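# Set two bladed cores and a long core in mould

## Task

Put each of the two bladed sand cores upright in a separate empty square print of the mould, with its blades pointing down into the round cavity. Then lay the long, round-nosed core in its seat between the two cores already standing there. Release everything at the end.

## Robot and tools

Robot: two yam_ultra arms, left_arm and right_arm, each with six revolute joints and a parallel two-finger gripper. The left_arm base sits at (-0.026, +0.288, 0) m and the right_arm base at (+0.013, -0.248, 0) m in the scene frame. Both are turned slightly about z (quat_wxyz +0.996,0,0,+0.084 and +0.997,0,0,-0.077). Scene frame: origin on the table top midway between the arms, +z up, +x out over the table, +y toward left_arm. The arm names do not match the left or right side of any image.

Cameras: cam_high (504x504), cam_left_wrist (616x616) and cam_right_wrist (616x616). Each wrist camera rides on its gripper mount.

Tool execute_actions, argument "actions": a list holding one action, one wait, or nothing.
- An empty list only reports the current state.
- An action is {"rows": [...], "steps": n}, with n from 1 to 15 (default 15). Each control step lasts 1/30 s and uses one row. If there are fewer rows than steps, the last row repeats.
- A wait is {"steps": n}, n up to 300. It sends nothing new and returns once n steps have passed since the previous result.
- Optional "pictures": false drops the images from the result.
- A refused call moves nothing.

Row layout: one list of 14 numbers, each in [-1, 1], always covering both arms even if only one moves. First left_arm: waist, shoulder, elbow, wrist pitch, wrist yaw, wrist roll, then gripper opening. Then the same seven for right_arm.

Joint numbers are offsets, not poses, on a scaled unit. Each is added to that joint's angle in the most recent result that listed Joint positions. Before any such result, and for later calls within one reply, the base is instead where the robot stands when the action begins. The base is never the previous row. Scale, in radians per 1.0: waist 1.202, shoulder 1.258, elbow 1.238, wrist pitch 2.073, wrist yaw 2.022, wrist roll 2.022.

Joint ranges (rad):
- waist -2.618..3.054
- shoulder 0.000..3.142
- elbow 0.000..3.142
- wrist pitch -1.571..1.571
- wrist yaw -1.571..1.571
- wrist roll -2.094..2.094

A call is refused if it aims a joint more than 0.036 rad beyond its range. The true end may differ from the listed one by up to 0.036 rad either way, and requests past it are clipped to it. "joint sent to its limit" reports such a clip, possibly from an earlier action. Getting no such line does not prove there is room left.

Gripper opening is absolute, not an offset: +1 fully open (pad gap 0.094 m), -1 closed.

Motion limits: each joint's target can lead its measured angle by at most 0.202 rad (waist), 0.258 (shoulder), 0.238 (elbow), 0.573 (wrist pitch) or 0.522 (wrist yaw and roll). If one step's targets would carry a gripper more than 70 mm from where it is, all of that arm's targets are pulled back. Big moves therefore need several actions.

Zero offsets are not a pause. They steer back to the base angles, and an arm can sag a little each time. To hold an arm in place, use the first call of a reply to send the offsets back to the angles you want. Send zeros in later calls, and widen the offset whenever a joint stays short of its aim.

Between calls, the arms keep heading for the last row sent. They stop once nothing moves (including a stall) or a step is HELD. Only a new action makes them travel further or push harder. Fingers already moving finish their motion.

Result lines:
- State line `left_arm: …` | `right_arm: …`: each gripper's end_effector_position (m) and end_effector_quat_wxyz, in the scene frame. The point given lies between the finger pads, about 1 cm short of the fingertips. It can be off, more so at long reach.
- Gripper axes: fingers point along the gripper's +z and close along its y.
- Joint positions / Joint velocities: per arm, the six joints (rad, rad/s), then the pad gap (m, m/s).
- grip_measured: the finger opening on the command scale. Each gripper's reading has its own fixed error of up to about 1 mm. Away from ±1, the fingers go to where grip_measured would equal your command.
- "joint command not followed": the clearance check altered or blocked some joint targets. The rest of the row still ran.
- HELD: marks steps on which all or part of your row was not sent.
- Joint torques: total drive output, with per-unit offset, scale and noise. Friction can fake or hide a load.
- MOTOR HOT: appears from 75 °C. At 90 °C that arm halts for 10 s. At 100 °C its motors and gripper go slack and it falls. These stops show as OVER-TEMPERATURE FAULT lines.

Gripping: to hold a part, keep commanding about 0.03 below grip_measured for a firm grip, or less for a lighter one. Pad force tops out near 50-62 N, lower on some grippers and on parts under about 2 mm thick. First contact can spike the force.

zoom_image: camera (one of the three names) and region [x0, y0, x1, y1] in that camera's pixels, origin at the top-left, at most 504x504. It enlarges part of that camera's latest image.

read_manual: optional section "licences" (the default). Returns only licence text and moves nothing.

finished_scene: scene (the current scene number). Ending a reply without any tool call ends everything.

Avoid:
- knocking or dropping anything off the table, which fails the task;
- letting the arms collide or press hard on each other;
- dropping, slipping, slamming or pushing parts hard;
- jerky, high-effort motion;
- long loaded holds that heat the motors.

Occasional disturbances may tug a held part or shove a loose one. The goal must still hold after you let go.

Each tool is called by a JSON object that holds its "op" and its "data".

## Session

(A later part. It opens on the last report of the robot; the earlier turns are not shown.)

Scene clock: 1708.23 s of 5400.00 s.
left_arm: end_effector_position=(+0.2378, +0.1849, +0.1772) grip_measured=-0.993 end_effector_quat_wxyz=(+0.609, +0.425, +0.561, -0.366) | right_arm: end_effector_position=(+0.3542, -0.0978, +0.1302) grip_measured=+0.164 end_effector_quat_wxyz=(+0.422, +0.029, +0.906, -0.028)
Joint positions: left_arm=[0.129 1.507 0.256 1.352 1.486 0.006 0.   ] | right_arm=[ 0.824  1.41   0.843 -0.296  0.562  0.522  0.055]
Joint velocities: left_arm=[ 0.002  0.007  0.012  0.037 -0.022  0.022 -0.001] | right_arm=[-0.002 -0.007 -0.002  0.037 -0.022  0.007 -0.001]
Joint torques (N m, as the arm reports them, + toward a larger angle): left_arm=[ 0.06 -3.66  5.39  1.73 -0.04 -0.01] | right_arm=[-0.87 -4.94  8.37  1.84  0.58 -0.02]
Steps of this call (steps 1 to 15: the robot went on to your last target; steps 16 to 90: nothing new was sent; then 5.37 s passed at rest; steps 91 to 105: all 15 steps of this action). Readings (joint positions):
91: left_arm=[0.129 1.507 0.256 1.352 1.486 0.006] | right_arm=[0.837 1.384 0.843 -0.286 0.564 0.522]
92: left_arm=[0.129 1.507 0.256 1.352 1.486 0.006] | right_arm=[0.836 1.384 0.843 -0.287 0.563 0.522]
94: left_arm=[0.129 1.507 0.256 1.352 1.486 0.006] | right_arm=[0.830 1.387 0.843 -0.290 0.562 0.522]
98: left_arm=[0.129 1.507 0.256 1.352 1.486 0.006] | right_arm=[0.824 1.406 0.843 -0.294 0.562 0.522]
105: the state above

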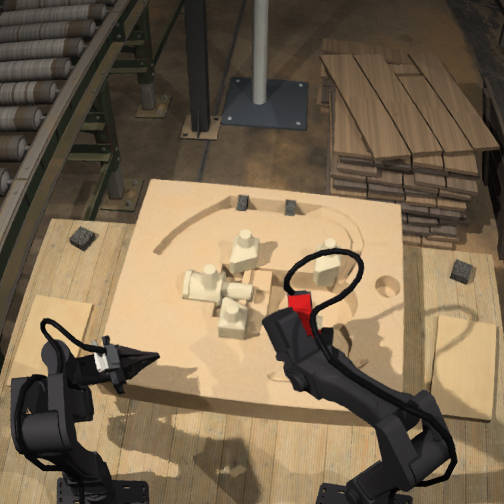

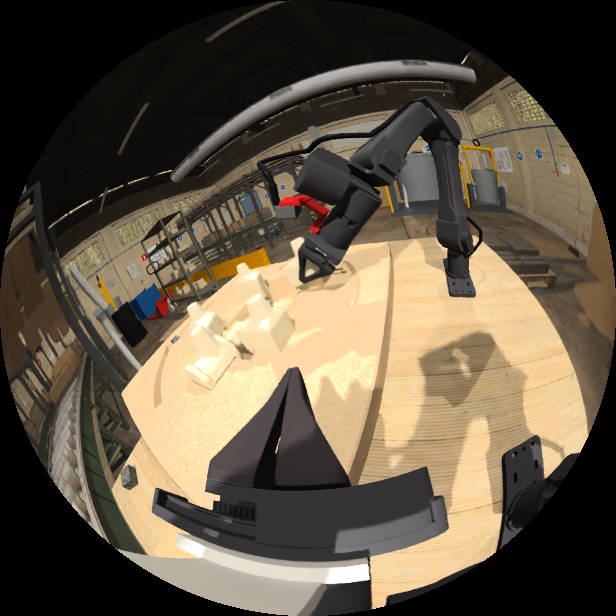

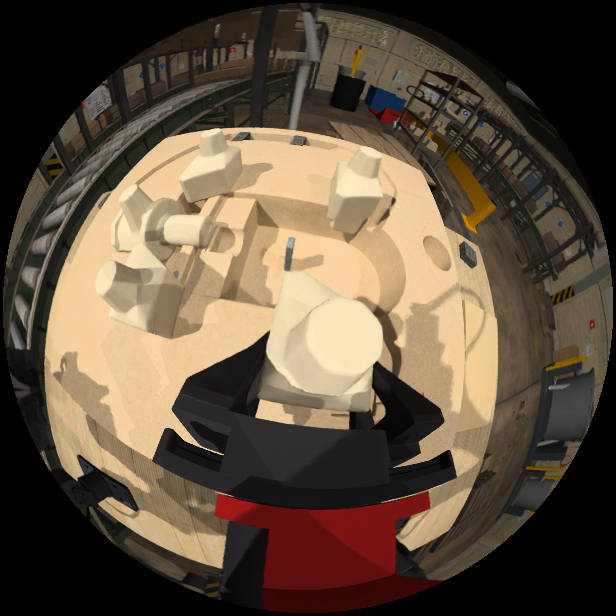

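{"op": "execute_actions", "data": {"actions": [{"rows":[[0,0,0.01,0,0,0,-1,0,-0.03,0.02,0.03,0.01,0,0.1],[0,0,0.01,0,0,0,-1,0,-0.04,0.02,0.04,0.01,0,0.1],[0,0,0.01,0,0,0,-1,0,-0.05,0.02,0.05,0.01,0,0.1],[0,0,0.01,0,0,0,-1,-0.01,-0.05,0.015,0.06,0.005,-0.005,0.1],[0,0,0.01,0,0,0,-1,-0.02,-0.05,0.01,0.06,0,-0.01,0.1],[0,0,0.01,0,0,0,-1,-0.03,-0.05,0,0.06,-0.005,-0.02,0.1],[0,0,0.01,0,0,0,-1,-0.04,-0.05,-0.005,0.06,-0.01,-0.025,0.1],[0,0,0.01,0,0,0,-1,-0.052,-0.05,-0.012,0.062,-0.012,-0.032,0.1]]}], "pictures": false}}

{"op": "execute_actions", "data": {"actions": [{"steps":10}]}}

{"op": "zoom_image", "data": {"camera": "cam_left_wrist", "region": [280,250,340,300]}}

Scene clock: 1723.13 s of 5400.00 s.
left_arm: end_effector_position=(+0.2378, +0.1849, +0.1772) grip_measured=-0.993 end_effector_quat_wxyz=(+0.609, +0.425, +0.561, -0.366) | right_arm: end_effector_position=(+0.3640, -0.1091, +0.1357) grip_measured=+0.164 end_effector_quat_wxyz=(+0.435, +0.034, +0.900, -0.018)
Joint positions: left_arm=[0.129 1.507 0.256 1.352 1.486 0.006 0.   ] | right_arm=[ 0.767  1.386  0.818 -0.233  0.523  0.472  0.055]
Joint velocities: left_arm=[-0.017  0.002 -0.022  0.007 -0.007  0.022  0.001] | right_arm=[ 0.007  0.002 -0.032 -0.081 -0.022 -0.066 -0.001]
Joint torques (N m, as the arm reports them, + toward a larger angle): left_arm=[ 0.01 -3.62  5.43  1.72 -0.04 -0.01] | right_arm=[-0.46 -7.05  7.66  2.16  0.54 -0.09]
Steps of this call (steps 1 to 15: the robot went on to your last target; steps 16 to 90: nothing new was sent; then 11.40 s passed at rest; steps 91 to 105: all 15 steps of this action). Readings (joint positions):
91: left_arm=[0.129 1.507 0.256 1.352 1.486 0.006] | right_arm=[0.824 1.410 0.843 -0.295 0.562 0.522]
92: left_arm=[0.129 1.507 0.256 1.352 1.486 0.006] | right_arm=[0.824 1.410 0.843 -0.294 0.562 0.522]
94: left_arm=[0.129 1.507 0.256 1.352 1.486 0.006] | right_arm=[0.824 1.406 0.843 -0.285 0.558 0.522]
98: left_arm=[0.129 1.507 0.256 1.352 1.486 0.006] | right_arm=[0.799 1.390 0.840 -0.249 0.533 0.499]
105: the state above

Scene clock: 1723.47 s of 5400.00 s.
left_arm: end_effector_position=(+0.2378, +0.1849, +0.1772) grip_measured=-0.993 end_effector_quat_wxyz=(+0.609, +0.425, +0.561, -0.366) | right_arm: end_effector_position=(+0.3637, -0.1083, +0.1351) grip_measured=+0.164 end_effector_quat_wxyz=(+0.433, +0.030, +0.901, -0.017)
Joint positions: left_arm=[0.129 1.507 0.256 1.352 1.486 0.006 0.   ] | right_arm=[ 0.767  1.386  0.817 -0.232  0.518  0.465  0.055]
Joint velocities: left_arm=[ 0.002  0.007 -0.002 -0.051  0.066  0.037  0.001] | right_arm=[-0.017 -0.007 -0.017 -0.037 -0.037  0.007  0.   ]
Joint torques (N m, as the arm reports them, + toward a larger angle): left_arm=[ 0.04 -3.63  5.38  1.72 -0.05 -0.01] | right_arm=[-0.46 -7.09  7.56  2.16  0.52 -0.09]
Steps of this call (steps 1 to 10: the robot went on to your last target). Readings (joint positions):
1: left_arm=[0.129 1.507 0.256 1.352 1.486 0.006] | right_arm=[0.767 1.386 0.817 -0.233 0.522 0.470]
2: left_arm=[0.129 1.507 0.256 1.352 1.486 0.006] | right_arm=[0.767 1.386 0.817 -0.233 0.521 0.469]
4: left_arm=[0.129 1.507 0.256 1.352 1.486 0.006] | right_arm=[0.767 1.386 0.817 -0.232 0.519 0.467]
8: left_arm=[0.129 1.507 0.256 1.352 1.486 0.006] | right_arm=[0.767 1.386 0.817 -0.232 0.518 0.465]
10: the state above

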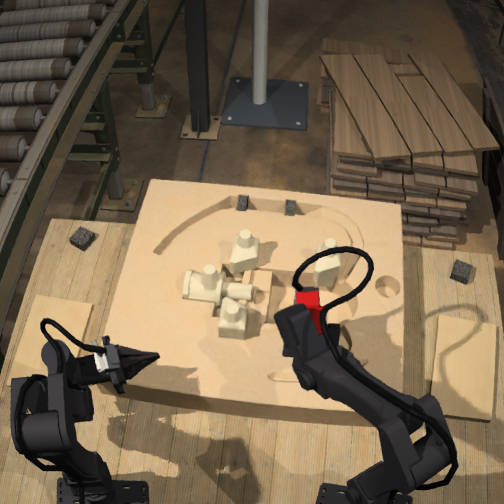

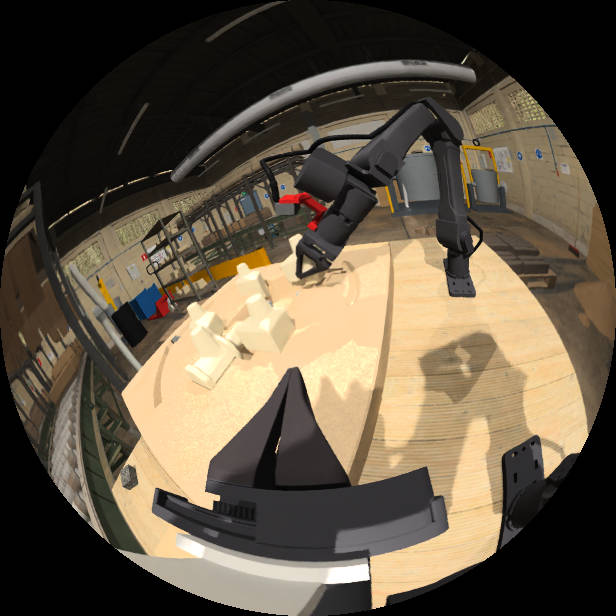

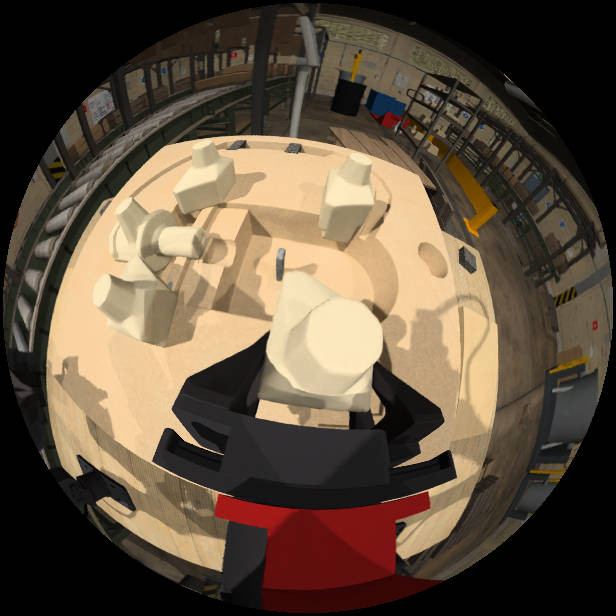

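Region (280, 250, 340, 300) of cam_left_wrist's 616x616 image, scaled by 8.400, with more detail than that image has.

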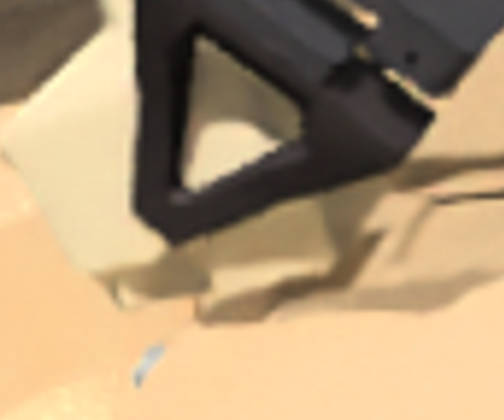

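Lower.

{"op": "execute_actions", "data": {"actions": [{"rows":[[0,0,0.01,0,0,0,-1,0,0,0.015,0.03,0.012,0,0.1],[0,0,0.01,0,0,0,-1,0,0.005,0.015,0.03,0.012,0,0.1],[0,0,0.01,0,0,0,-1,0,0.01,0.015,0.03,0.012,0,0.1],[0,0,0.01,0,0,0,-1,0,0.016,0.015,0.03,0.012,0,0.1]]}]}}

{"op": "zoom_image", "data": {"camera": "cam_left_wrist", "region": [280,250,340,300]}}

Scene clock: 1728.37 s of 5400.00 s.
left_arm: end_effector_position=(+0.2378, +0.1849, +0.1772) grip_measured=-0.993 end_effector_quat_wxyz=(+0.609, +0.425, +0.561, -0.366) | right_arm: end_effector_position=(+0.3648, -0.1075, +0.1291) grip_measured=+0.164 end_effector_quat_wxyz=(+0.429, +0.028, +0.903, -0.022)
Joint positions: left_arm=[0.129 1.507 0.256 1.352 1.486 0.006 0.   ] | right_arm=[ 0.767  1.406  0.817 -0.225  0.519  0.464  0.055]
Joint velocities: left_arm=[ 0.002  0.002  0.007  0.037  0.022  0.066 -0.   ] | right_arm=[ 0.012 -0.007 -0.017  0.051  0.037 -0.037  0.   ]
Joint torques (N m, as the arm reports them, + toward a larger angle): left_arm=[ 0.08 -3.62  5.37  1.74 -0.04  0.  ] | right_arm=[-0.01 -4.61  8.01  2.04  0.53 -0.01]
Steps of this call (steps 1 to 15: the robot went on to your last target; steps 16 to 90: nothing new was sent; then 1.40 s passed at rest; steps 91 to 105: all 15 steps of this action). Readings (joint positions):
91: left_arm=[0.129 1.507 0.256 1.352 1.486 0.006] | right_arm=[0.767 1.386 0.817 -0.232 0.517 0.464]
92: left_arm=[0.129 1.507 0.256 1.352 1.486 0.006] | right_arm=[0.767 1.386 0.817 -0.232 0.517 0.464]
94: left_arm=[0.129 1.507 0.256 1.352 1.486 0.006] | right_arm=[0.767 1.391 0.817 -0.230 0.517 0.464]
98: left_arm=[0.129 1.507 0.256 1.352 1.486 0.006] | right_arm=[0.767 1.406 0.817 -0.226 0.519 0.464]
105: the state above

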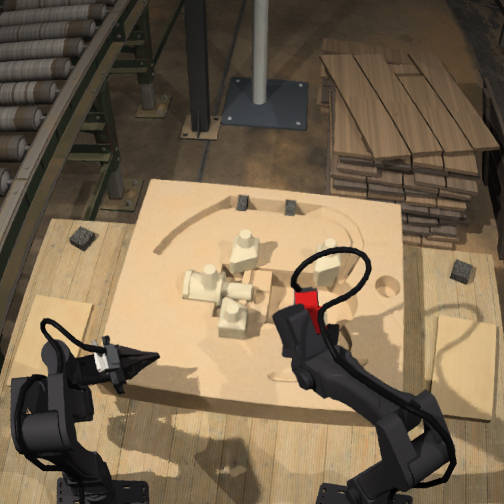

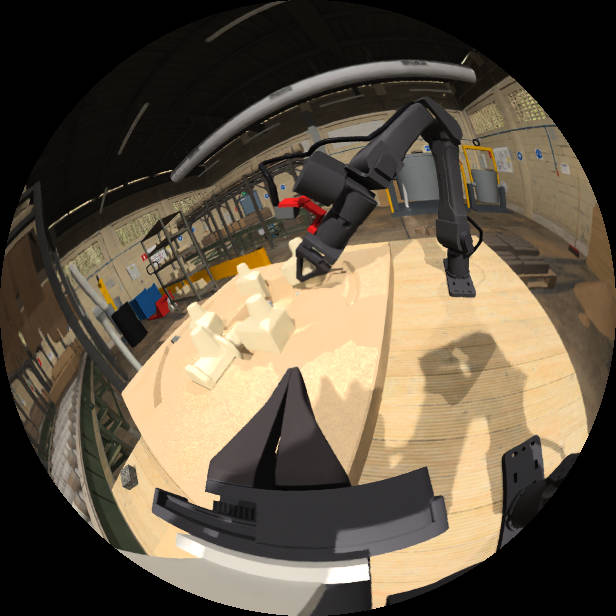

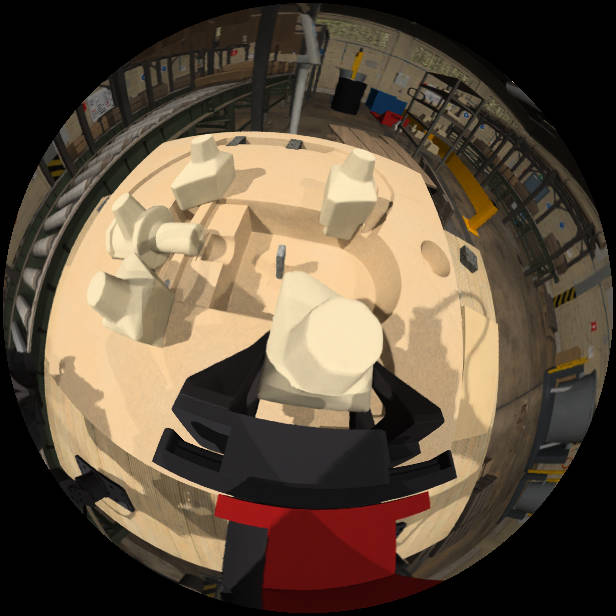

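Region (280, 250, 340, 300) of cam_left_wrist's 616x616 image, scaled by 8.400, with more detail than that image has.

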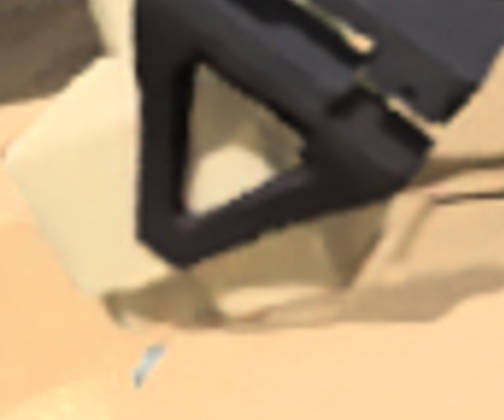

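{"op": "execute_actions", "data": {"actions": [{"rows":[[0,0,0.01,0,0,0,-1,-0.006,0,0.015,0.02,0.012,0,0.1],[0,0,0.01,0,0,0,-1,-0.012,0,0.015,0.02,0.012,0,0.1],[0,0,0.01,0,0,0,-1,-0.014,0.0,0.015,0.02,0.012,0,0.1],[0,0,0.01,0,0,0,-1,-0.014,0.005,0.015,0.02,0.012,0,0.1],[0,0,0.01,0,0,0,-1,-0.014,0.01,0.015,0.02,0.012,0,0.1],[0,0,0.01,0,0,0,-1,-0.014,0.016,0.015,0.02,0.012,0,0.1]]}]}}

{"op": "zoom_image", "data": {"camera": "cam_left_wrist", "region": [280,250,340,300]}}

Scene clock: 1736.33 s of 5400.00 s.
left_arm: end_effector_position=(+0.2378, +0.1849, +0.1772) grip_measured=-0.993 end_effector_quat_wxyz=(+0.609, +0.425, +0.561, -0.366) | right_arm: end_effector_position=(+0.3649, -0.1077, +0.1285) grip_measured=+0.164 end_effector_quat_wxyz=(+0.428, +0.028, +0.903, -0.023)
Joint positions: left_arm=[0.129 1.507 0.256 1.352 1.486 0.006 0.   ] | right_arm=[ 0.767  1.408  0.817 -0.225  0.52   0.464  0.055]
Joint velocities: left_arm=[-0.022 -0.007  0.002 -0.022 -0.022  0.022 -0.   ] | right_arm=[ 0.002 -0.012 -0.017 -0.022 -0.022 -0.022 -0.001]
Joint torques (N m, as the arm reports them, + toward a larger angle): left_arm=[ 0.08 -3.63  5.48  1.73 -0.03  0.01] | right_arm=[-1.59 -3.38  8.07  1.89  0.53  0.  ]
Steps of this call (steps 1 to 15: the robot went on to your last target; steps 16 to 90: nothing new was sent; then 4.47 s passed at rest; steps 91 to 105: all 15 steps of this action). Readings (joint positions):
91: left_arm=[0.129 1.507 0.256 1.352 1.486 0.006] | right_arm=[0.767 1.406 0.817 -0.225 0.519 0.464]
92: left_arm=[0.129 1.507 0.256 1.352 1.486 0.006] | right_arm=[0.767 1.406 0.817 -0.225 0.519 0.464]
94: left_arm=[0.129 1.507 0.256 1.352 1.486 0.006] | right_arm=[0.767 1.406 0.817 -0.225 0.519 0.464]
98: left_arm=[0.129 1.507 0.256 1.352 1.486 0.006] | right_arm=[0.767 1.408 0.817 -0.225 0.520 0.464]
105: the state above

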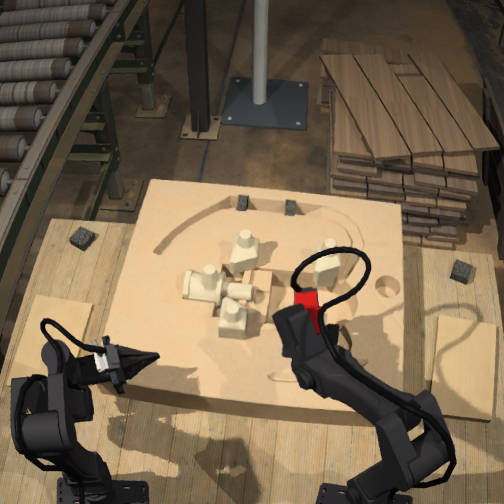

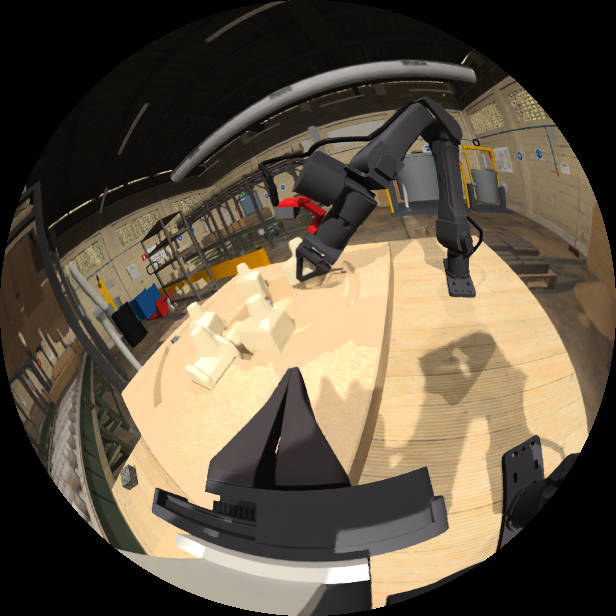

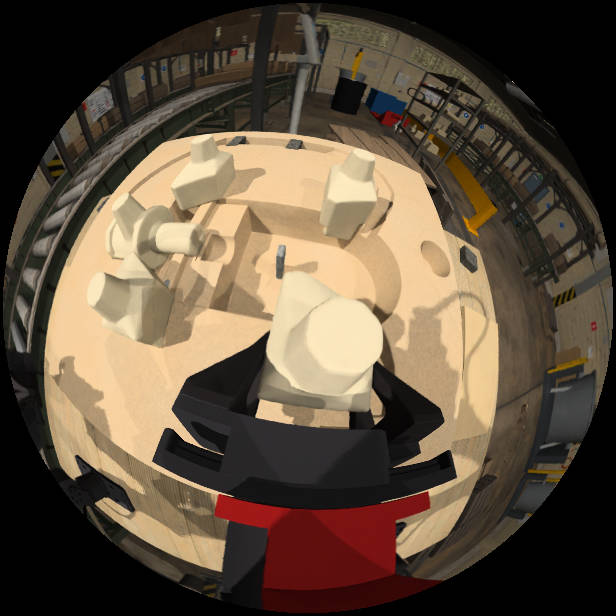

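Region (280, 250, 340, 300) of cam_left_wrist's 616x616 image, scaled by 8.400, with more detail than that image has.

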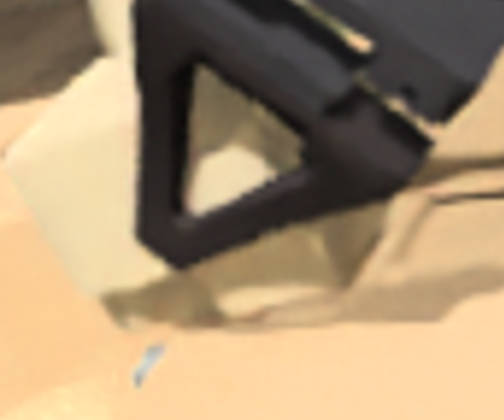

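{"op": "execute_actions", "data": {"actions": [{"rows":[[0,0,0.01,0,0,0,-1,0,-0.02,0.015,0.02,0.012,-0.01,0.1],[0,0,0.01,0,0,0,-1,0,-0.02,0.015,0.02,0.012,-0.02,0.1],[0,0,0.01,0,0,0,-1,0,-0.02,0.015,0.02,0.012,-0.03,0.1],[0,0,0.01,0,0,0,-1,0,-0.02,0.015,0.02,0.012,-0.04,0.1],[0,0,0.01,0,0,0,-1,0,-0.01,0.015,0.02,0.012,-0.04,0.1],[0,0,0.01,0,0,0,-1,0,0,0.015,0.02,0.012,-0.04,0.1],[0,0,0.01,0,0,0,-1,0,0.01,0.015,0.02,0.012,-0.04,0.1],[0,0,0.01,0,0,0,-1,0,0.02,0.015,0.02,0.012,-0.04,0.1]]}]}}

{"op": "zoom_image", "data": {"camera": "cam_left_wrist", "region": [280,250,340,300]}}

Scene clock: 1746.43 s of 5400.00 s.
left_arm: end_effector_position=(+0.2378, +0.1849, +0.1772) grip_measured=-0.993 end_effector_quat_wxyz=(+0.609, +0.425, +0.561, -0.366) | right_arm: end_effector_position=(+0.3648, -0.1070, +0.1283) grip_measured=+0.164 end_effector_quat_wxyz=(+0.427, -0.004, +0.904, -0.035)
Joint positions: left_arm=[0.129 1.507 0.256 1.352 1.486 0.006 0.   ] | right_arm=[ 0.767  1.408  0.817 -0.225  0.516  0.395  0.055]
Joint velocities: left_arm=[-0.007 -0.007  0.017 -0.022  0.022 -0.066  0.   ] | right_arm=[-0.007  0.002  0.012 -0.051 -0.051 -0.037  0.   ]
Joint torques (N m, as the arm reports them, + toward a larger angle): left_arm=[ 0.08 -3.67  5.39  1.71 -0.03 -0.01] | right_arm=[-0.02 -2.97  8.03  1.9   0.6  -0.08]
Steps of this call (steps 1 to 15: the robot went on to your last target; steps 16 to 90: nothing new was sent; then 6.60 s passed at rest; steps 91 to 105: all 15 steps of this action). Readings (joint positions):
91: left_arm=[0.129 1.507 0.256 1.352 1.486 0.006] | right_arm=[0.767 1.408 0.817 -0.225 0.520 0.462]
92: left_arm=[0.129 1.507 0.256 1.352 1.486 0.006] | right_arm=[0.767 1.408 0.817 -0.225 0.520 0.457]
94: left_arm=[0.129 1.507 0.256 1.352 1.486 0.006] | right_arm=[0.767 1.408 0.817 -0.225 0.519 0.438]
98: left_arm=[0.129 1.507 0.256 1.352 1.486 0.006] | right_arm=[0.767 1.408 0.817 -0.225 0.517 0.410]
105: the state above

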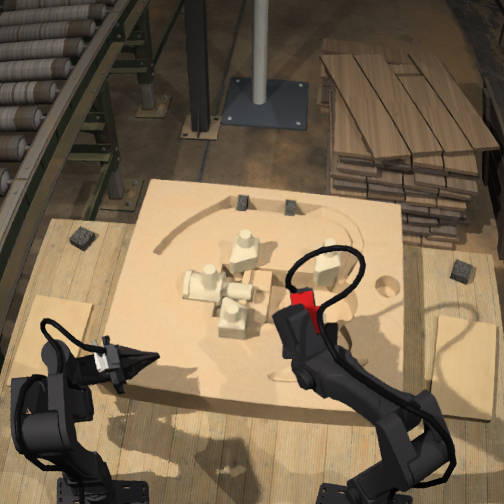

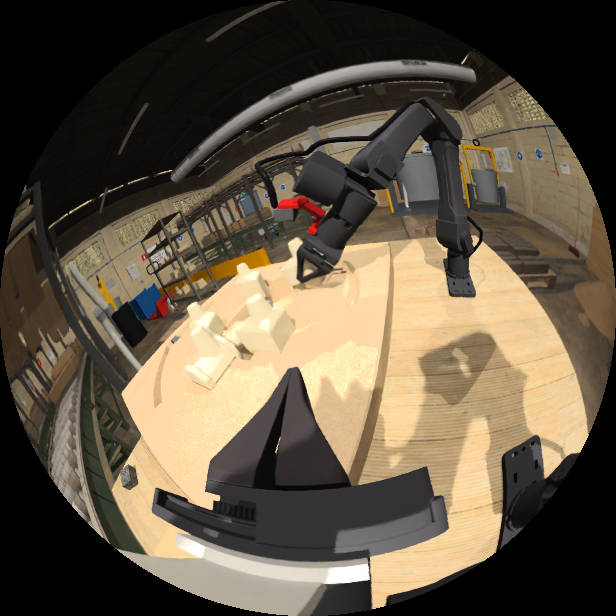

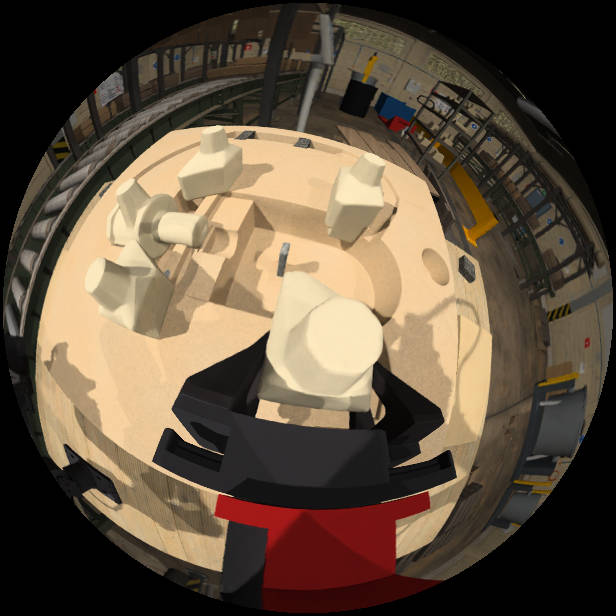

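Region (280, 250, 340, 300) of cam_left_wrist's 616x616 image, scaled by 8.400, with more detail than that image has.

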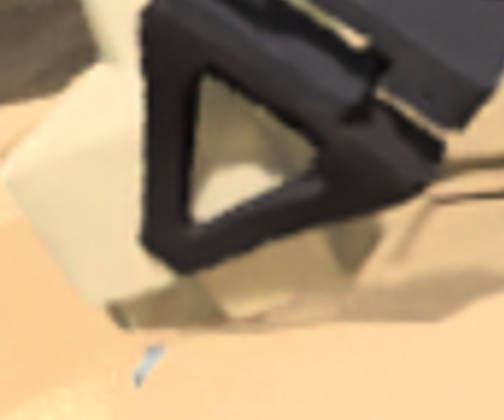

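{"op": "execute_actions", "data": {"actions": [{"rows":[[0,0,0.01,0,0,0,-1,-0.008,0,0.03,0.02,0.012,0,0.1],[0,0,0.01,0,0,0,-1,-0.008,0,0.04,0.02,0.012,0,0.1],[0,0,0.01,0,0,0,-1,-0.012,0,0.05,0.02,0.012,0,0.1],[0,0,0.01,0,0,0,-1,-0.012,0,0.05,0.02,0.012,0,0.1],[0,0,0.01,0,0,0,-1,-0.012,0,0.05,0.02,0.012,0,0.1],[0,0,0.01,0,0,0,-1,-0.012,0,0.05,0.02,0.012,0,0.1],[0,0,0.01,0,0,0,-1,-0.012,0.01,0.05,0.02,0.012,0,0.1],[0,0,0.01,0,0,0,-1,-0.012,0.02,0.05,0.02,0.012,0,0.1],[0,0,0.01,0,0,0,-1,-0.012,0.03,0.05,0.02,0.012,0,0.1]]}]}}

{"op": "zoom_image", "data": {"camera": "cam_left_wrist", "region": [280,250,340,300]}}

Scene clock: 1756.50 s of 5400.00 s.
left_arm: end_effector_position=(+0.2378, +0.1849, +0.1772) grip_measured=-0.993 end_effector_quat_wxyz=(+0.609, +0.425, +0.561, -0.366) | right_arm: end_effector_position=(+0.3688, -0.1066, +0.1309) grip_measured=+0.164 end_effector_quat_wxyz=(+0.425, -0.004, +0.904, -0.039)
Joint positions: left_arm=[0.129 1.507 0.256 1.352 1.486 0.006 0.   ] | right_arm=[ 0.763  1.423  0.843 -0.24   0.518  0.391  0.055]
Joint velocities: left_arm=[-0.012  0.007  0.007 -0.066  0.022 -0.022  0.   ] | right_arm=[ 0.007  0.022  0.027 -0.022  0.007 -0.051 -0.   ]
Joint torques (N m, as the arm reports them, + toward a larger angle): left_arm=[ 0.04 -3.65  5.45  1.72 -0.04  0.01] | right_arm=[-0.99 -3.25  9.23  2.05  0.52  0.05]
Steps of this call (steps 1 to 15: the robot went on to your last target; steps 16 to 90: nothing new was sent; then 6.57 s passed at rest; steps 91 to 105: all 15 steps of this action). Readings (joint positions):
91: left_arm=[0.129 1.507 0.256 1.352 1.486 0.006] | right_arm=[0.767 1.408 0.817 -0.225 0.515 0.391]
92: left_arm=[0.129 1.507 0.256 1.352 1.486 0.006] | right_arm=[0.767 1.408 0.819 -0.226 0.515 0.391]
94: left_arm=[0.129 1.507 0.256 1.352 1.486 0.006] | right_arm=[0.767 1.408 0.825 -0.233 0.514 0.391]
98: left_arm=[0.129 1.507 0.256 1.352 1.486 0.006] | right_arm=[0.763 1.414 0.834 -0.233 0.514 0.391]
105: the state above

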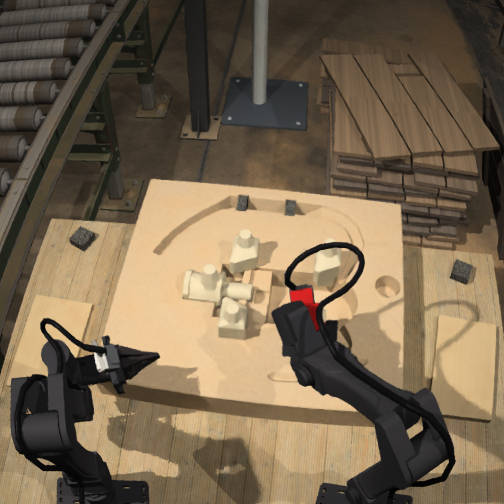

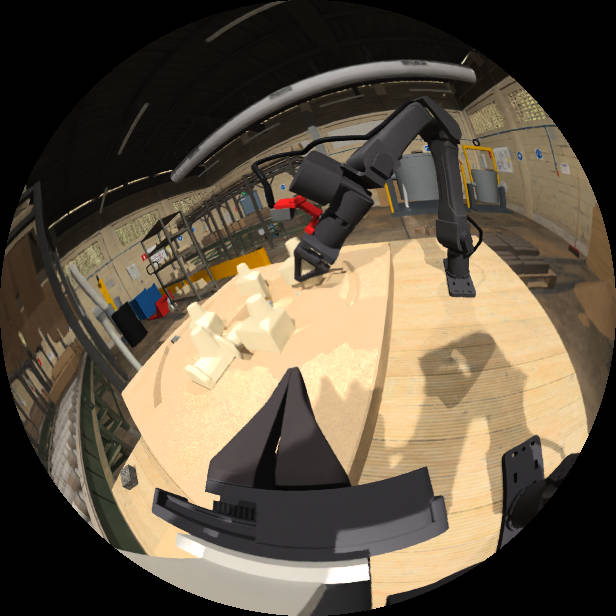

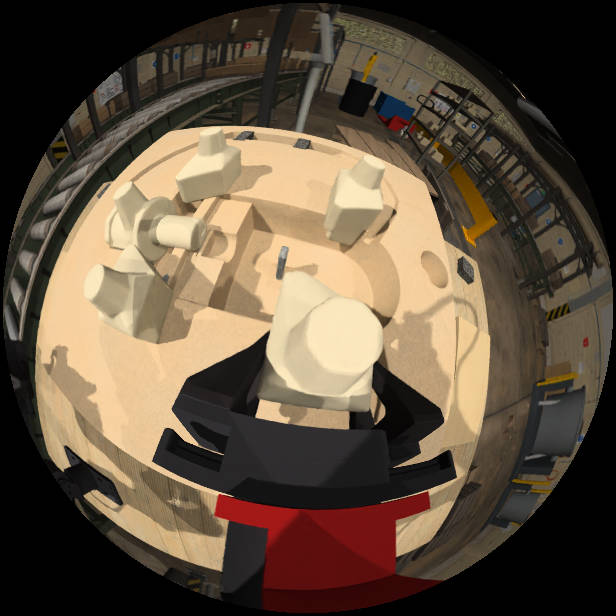

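Region (280, 250, 340, 300) of cam_left_wrist's 616x616 image, scaled by 8.400, with more detail than that image has.

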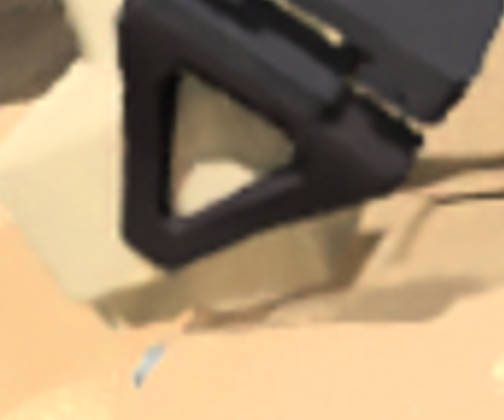

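{"op": "execute_actions", "data": {"actions": [{"rows":[[0,0,0.01,0,0,0,-1,0,-0.03,0.01,0.03,0.012,0,0.1],[0,0,0.01,0,0,0,-1,0.005,-0.04,0.0,0.035,0.012,0.01,0.1],[0,0,0.01,0,0,0,-1,0.01,-0.05,-0.005,0.035,0.012,0.015,0.1],[0,0,0.01,0,0,0,-1,0.015,-0.05,-0.01,0.035,0.012,0.02,0.1],[0,0,0.01,0,0,0,-1,0.02,-0.05,-0.015,0.035,0.012,0.02,0.1],[0,0,0.01,0,0,0,-1,0.02,-0.05,-0.02,0.035,0.012,0.02,0.1],[0,0,0.01,0,0,0,-1,0.02,-0.05,-0.026,0.035,0.012,0.02,0.1]]}]}}

{"op": "zoom_image", "data": {"camera": "cam_left_wrist", "region": [280,250,340,300]}}

Scene clock: 1766.93 s of 5400.00 s.
left_arm: end_effector_position=(+0.2378, +0.1849, +0.1772) grip_measured=-0.993 end_effector_quat_wxyz=(+0.609, +0.425, +0.561, -0.366) | right_arm: end_effector_position=(+0.3612, -0.1049, +0.1275) grip_measured=+0.164 end_effector_quat_wxyz=(+0.427, +0.002, +0.904, -0.030)
Joint positions: left_arm=[0.129 1.507 0.256 1.352 1.486 0.006 0.   ] | right_arm=[ 0.779  1.4    0.808 -0.226  0.518  0.42   0.055]
Joint velocities: left_arm=[-0.017 -0.012 -0.007 -0.066 -0.081  0.007  0.   ] | right_arm=[-0.027  0.007 -0.002  0.051 -0.022  0.081 -0.002]
Joint torques (N m, as the arm reports them, + toward a larger angle): left_arm=[ 0.06 -3.56  5.45  1.73 -0.04  0.  ] | right_arm=[ 0.71 -7.2   6.95  2.07  0.55  0.11]
Steps of this call (steps 1 to 15: the robot went on to your last target; steps 16 to 90: nothing new was sent; then 6.93 s passed at rest; steps 91 to 105: all 15 steps of this action). Readings (joint positions):
91: left_arm=[0.129 1.507 0.256 1.352 1.486 0.006] | right_arm=[0.763 1.422 0.843 -0.240 0.517 0.391]
92: left_arm=[0.129 1.507 0.256 1.352 1.486 0.006] | right_arm=[0.763 1.420 0.842 -0.240 0.516 0.393]
94: left_arm=[0.129 1.507 0.256 1.352 1.486 0.006] | right_arm=[0.764 1.412 0.834 -0.235 0.516 0.401]
98: left_arm=[0.129 1.507 0.256 1.352 1.486 0.006] | right_arm=[0.776 1.401 0.813 -0.230 0.516 0.413]
105: the state above

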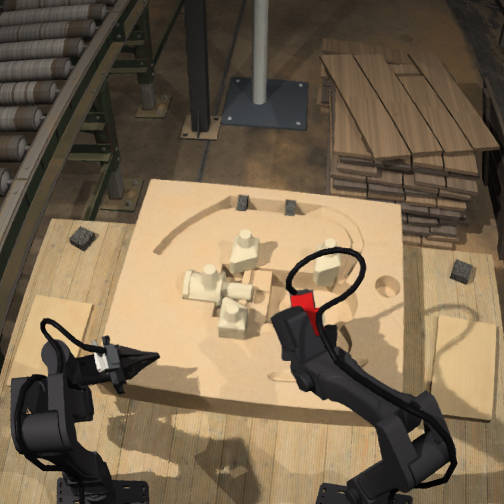

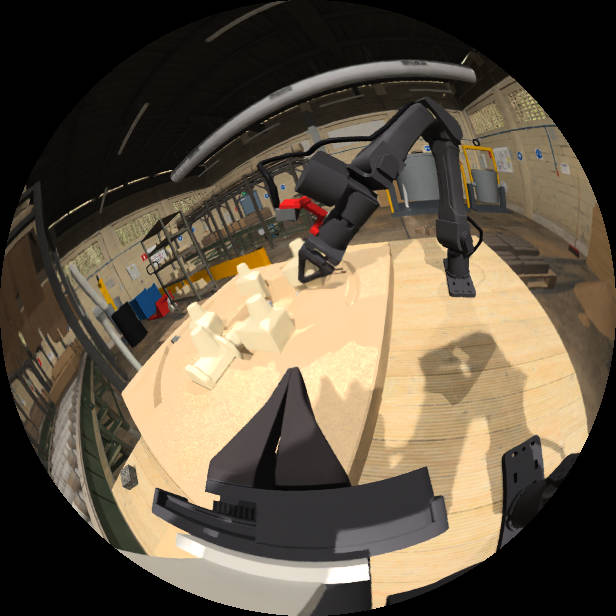

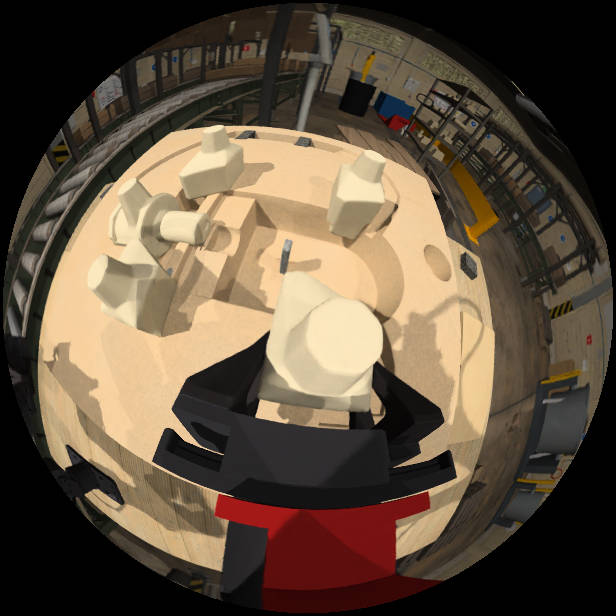

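Region (280, 250, 340, 300) of cam_left_wrist's 616x616 image, scaled by 8.400, with more detail than that image has.

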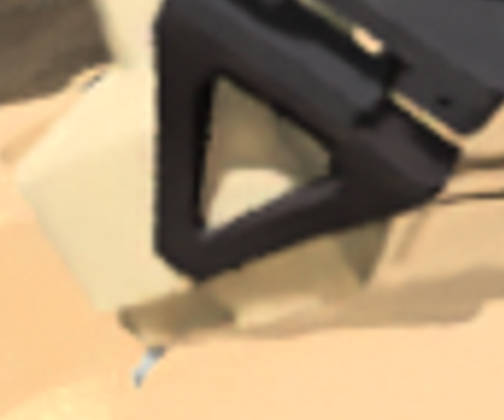

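{"op": "execute_actions", "data": {"actions": [{"rows":[[0,0,0.01,0,0,0,-1,0,0,0.015,0.03,0.012,0,0.1],[0,0,0.01,0,0,0,-1,0,0.01,0.015,0.035,0.012,0,0.1],[0,0,0.01,0,0,0,-1,0,0.02,0.015,0.04,0.012,0,0.1],[0,0,0.01,0,0,0,-1,0,0.025,0.015,0.04,0.012,0,0.1]]}]}}

{"op": "zoom_image", "data": {"camera": "cam_left_wrist", "region": [280,250,340,300]}}

Scene clock: 1773.83 s of 5400.00 s.
left_arm: end_effector_position=(+0.2378, +0.1849, +0.1772) grip_measured=-0.993 end_effector_quat_wxyz=(+0.609, +0.425, +0.561, -0.366) | right_arm: end_effector_position=(+0.3623, -0.1050, +0.1266) grip_measured=+0.164 end_effector_quat_wxyz=(+0.428, +0.004, +0.903, -0.032)
Joint positions: left_arm=[0.129 1.507 0.256 1.352 1.486 0.006 0.   ] | right_arm=[ 0.779  1.407  0.808 -0.219  0.524  0.421  0.055]
Joint velocities: left_arm=[-0.007  0.002 -0.012 -0.022  0.007  0.007  0.001] | right_arm=[-0.002  0.007  0.007  0.022 -0.022 -0.037  0.   ]
Joint torques (N m, as the arm reports them, + toward a larger angle): left_arm=[ 0.06 -3.63  5.4   1.72 -0.03  0.  ] | right_arm=[-0.03 -2.83  8.03  2.23  0.48 -0.03]
Steps of this call (steps 1 to 15: the robot went on to your last target; steps 16 to 90: nothing new was sent; then 3.40 s passed at rest; steps 91 to 105: all 15 steps of this action). Readings (joint positions):
91: left_arm=[0.129 1.507 0.256 1.352 1.486 0.006] | right_arm=[0.779 1.400 0.808 -0.226 0.518 0.421]
92: left_arm=[0.129 1.507 0.256 1.352 1.486 0.006] | right_arm=[0.779 1.402 0.808 -0.225 0.518 0.421]
94: left_arm=[0.129 1.507 0.256 1.352 1.486 0.006] | right_arm=[0.779 1.407 0.808 -0.220 0.524 0.421]
98: left_arm=[0.129 1.507 0.256 1.352 1.486 0.006] | right_arm=[0.779 1.407 0.808 -0.219 0.524 0.421]
105: the state above

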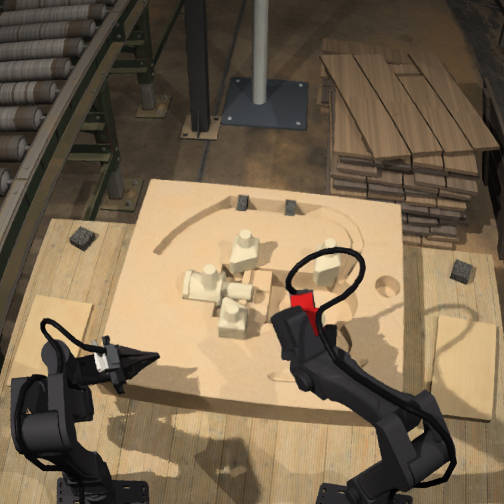

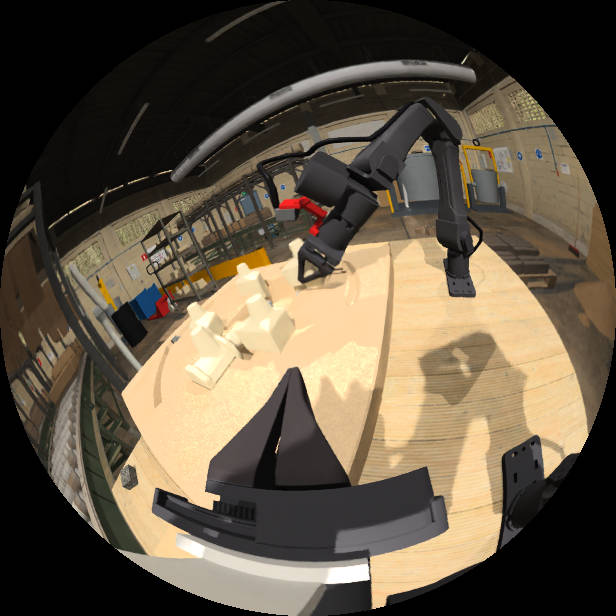

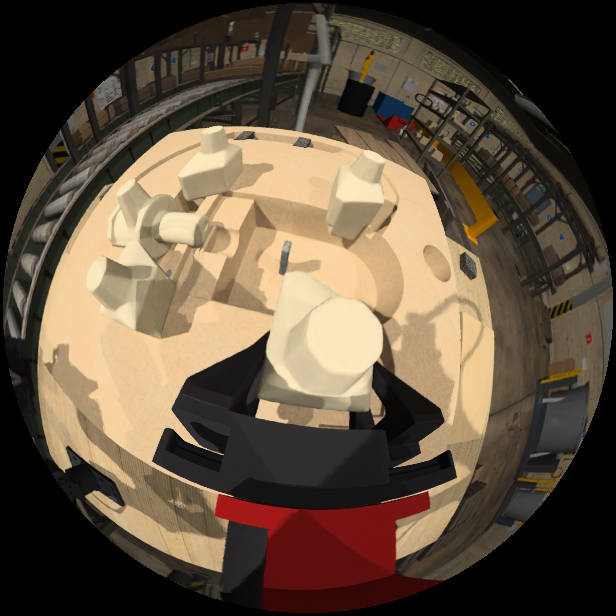

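Region (280, 250, 340, 300) of cam_left_wrist's 616x616 image, scaled by 8.400, with more detail than that image has.

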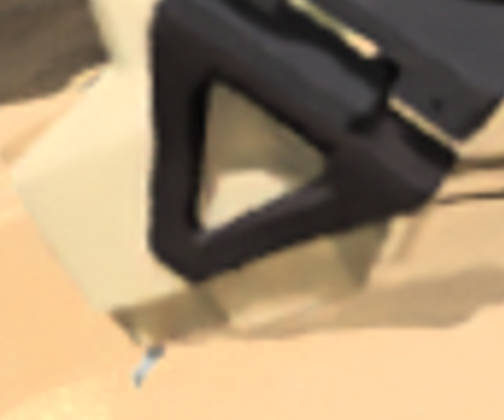

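{"op": "execute_actions", "data": {"actions": [{"rows":[[0,0,0.01,0,0,0,-1,0,-0.02,0.01,0.03,0.012,0,0.1],[0,0,0.01,0,0,0,-1,0,-0.035,0.0,0.03,0.012,0,0.1],[0,0,0.01,0,0,0,-1,-0.005,-0.04,0,0.03,0.012,0,0.1],[0,0,0.01,0,0,0,-1,-0.01,-0.04,-0.005,0.03,0.012,0,0.1],[0,0,0.01,0,0,0,-1,-0.015,-0.04,-0.01,0.03,0.012,0,0.1],[0,0,0.01,0,0,0,-1,-0.018,-0.04,-0.015,0.03,0.012,0,0.1],[0,0,0.01,0,0,0,-1,-0.018,-0.04,-0.02,0.03,0.012,0,0.1]]}], "pictures": false}}

{"op": "execute_actions", "data": {"actions": [{"rows":[[0,0,0.01,0,0,0,-1,0,0,0.015,0.025,0.012,0,0.1],[0,0,0.01,0,0,0,-1,0,0.01,0.015,0.025,0.012,0,0.1],[0,0,0.01,0,0,0,-1,0,0.02,0.015,0.025,0.012,0,0.1]]}]}}

{"op": "zoom_image", "data": {"camera": "cam_left_wrist", "region": [280,250,340,300]}}

Scene clock: 1782.20 s of 5400.00 s.
left_arm: end_effector_position=(+0.2378, +0.1849, +0.1772) grip_measured=-0.993 end_effector_quat_wxyz=(+0.609, +0.425, +0.561, -0.366) | right_arm: end_effector_position=(+0.3611, -0.1076, +0.1262) grip_measured=+0.164 end_effector_quat_wxyz=(+0.432, +0.007, +0.901, -0.027)
Joint positions: left_arm=[0.129 1.507 0.256 1.352 1.486 0.006 0.   ] | right_arm=[ 0.774  1.391  0.786 -0.198  0.52   0.421  0.055]
Joint velocities: left_arm=[-0.007 -0.012  0.012  0.007 -0.007 -0.066  0.   ] | right_arm=[-0.002  0.002 -0.017  0.081  0.007 -0.066 -0.001]
Joint torques (N m, as the arm reports them, + toward a larger angle): left_arm=[ 0.   -3.6   5.4   1.72 -0.04  0.01] | right_arm=[-1.48 -6.77  6.63  1.92  0.61  0.  ]
Steps of this call (steps 1 to 15: the robot went on to your last target; steps 16 to 90: nothing new was sent; then 4.87 s passed at rest; steps 91 to 105: all 15 steps of this action). Readings (joint positions):
91: left_arm=[0.129 1.507 0.256 1.352 1.486 0.006] | right_arm=[0.779 1.406 0.808 -0.219 0.524 0.421]
92: left_arm=[0.129 1.507 0.256 1.352 1.486 0.006] | right_arm=[0.779 1.404 0.808 -0.219 0.524 0.421]
94: left_arm=[0.129 1.507 0.256 1.352 1.486 0.006] | right_arm=[0.779 1.402 0.806 -0.217 0.524 0.421]
98: left_arm=[0.129 1.507 0.256 1.352 1.486 0.006] | right_arm=[0.774 1.394 0.790 -0.204 0.521 0.421]
105: the state above

Scene clock: 1782.70 s of 5400.00 s.
left_arm: end_effector_position=(+0.2378, +0.1849, +0.1772) grip_measured=-0.993 end_effector_quat_wxyz=(+0.609, +0.425, +0.561, -0.366) | right_arm: end_effector_position=(+0.3613, -0.1077, +0.1258) grip_measured=+0.164 end_effector_quat_wxyz=(+0.432, +0.007, +0.901, -0.028)
Joint positions: left_arm=[0.129 1.507 0.256 1.352 1.486 0.006 0.   ] | right_arm=[ 0.774  1.393  0.786 -0.197  0.521  0.421  0.055]
Joint velocities: left_arm=[-0.002  0.007 -0.002 -0.037  0.051 -0.007  0.   ] | right_arm=[-0.012 -0.002 -0.007 -0.022  0.022 -0.007 -0.001]
Joint torques (N m, as the arm reports them, + toward a larger angle): left_arm=[ 0.02 -3.61  5.43  1.72 -0.05  0.  ] | right_arm=[-0.02 -2.86  7.99  2.01  0.53 -0.01]
Steps of this call (steps 1 to 15: all 15 steps of this action). Readings (joint positions):
1: left_arm=[0.129 1.507 0.256 1.352 1.486 0.006] | right_arm=[0.774 1.391 0.786 -0.198 0.520 0.421]
2: left_arm=[0.129 1.507 0.256 1.352 1.486 0.006] | right_arm=[0.774 1.391 0.786 -0.198 0.520 0.421]
4: left_arm=[0.129 1.507 0.256 1.352 1.486 0.006] | right_arm=[0.774 1.393 0.786 -0.197 0.521 0.421]
8: left_arm=[0.129 1.507 0.256 1.352 1.486 0.006] | right_arm=[0.774 1.393 0.786 -0.197 0.521 0.421]
15: the state above

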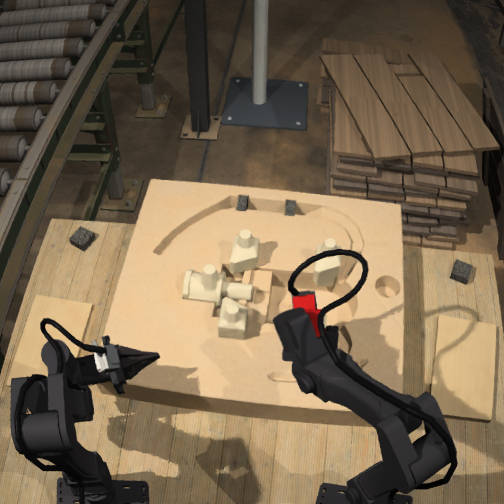

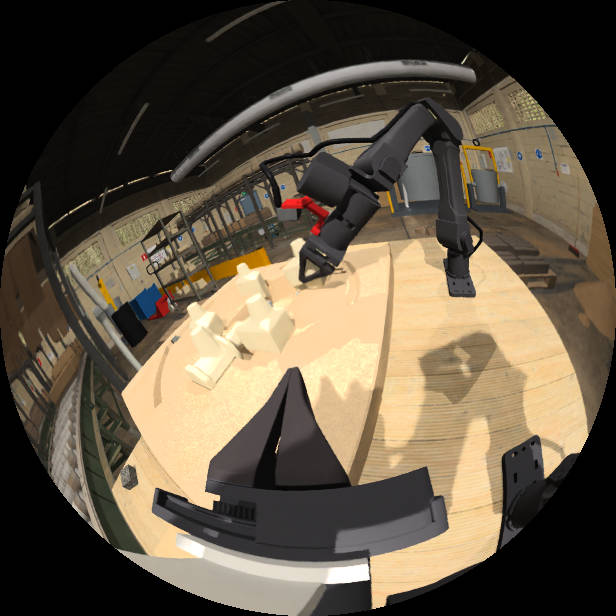

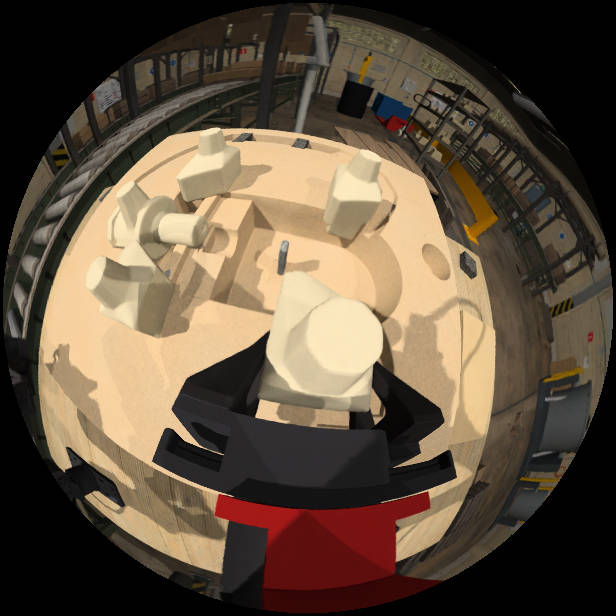

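Region (280, 250, 340, 300) of cam_left_wrist's 616x616 image, scaled by 8.400, with more detail than that image has.

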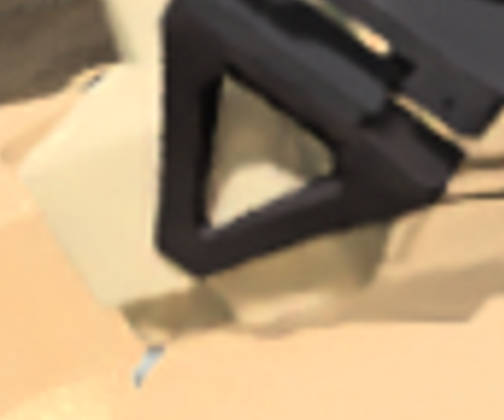

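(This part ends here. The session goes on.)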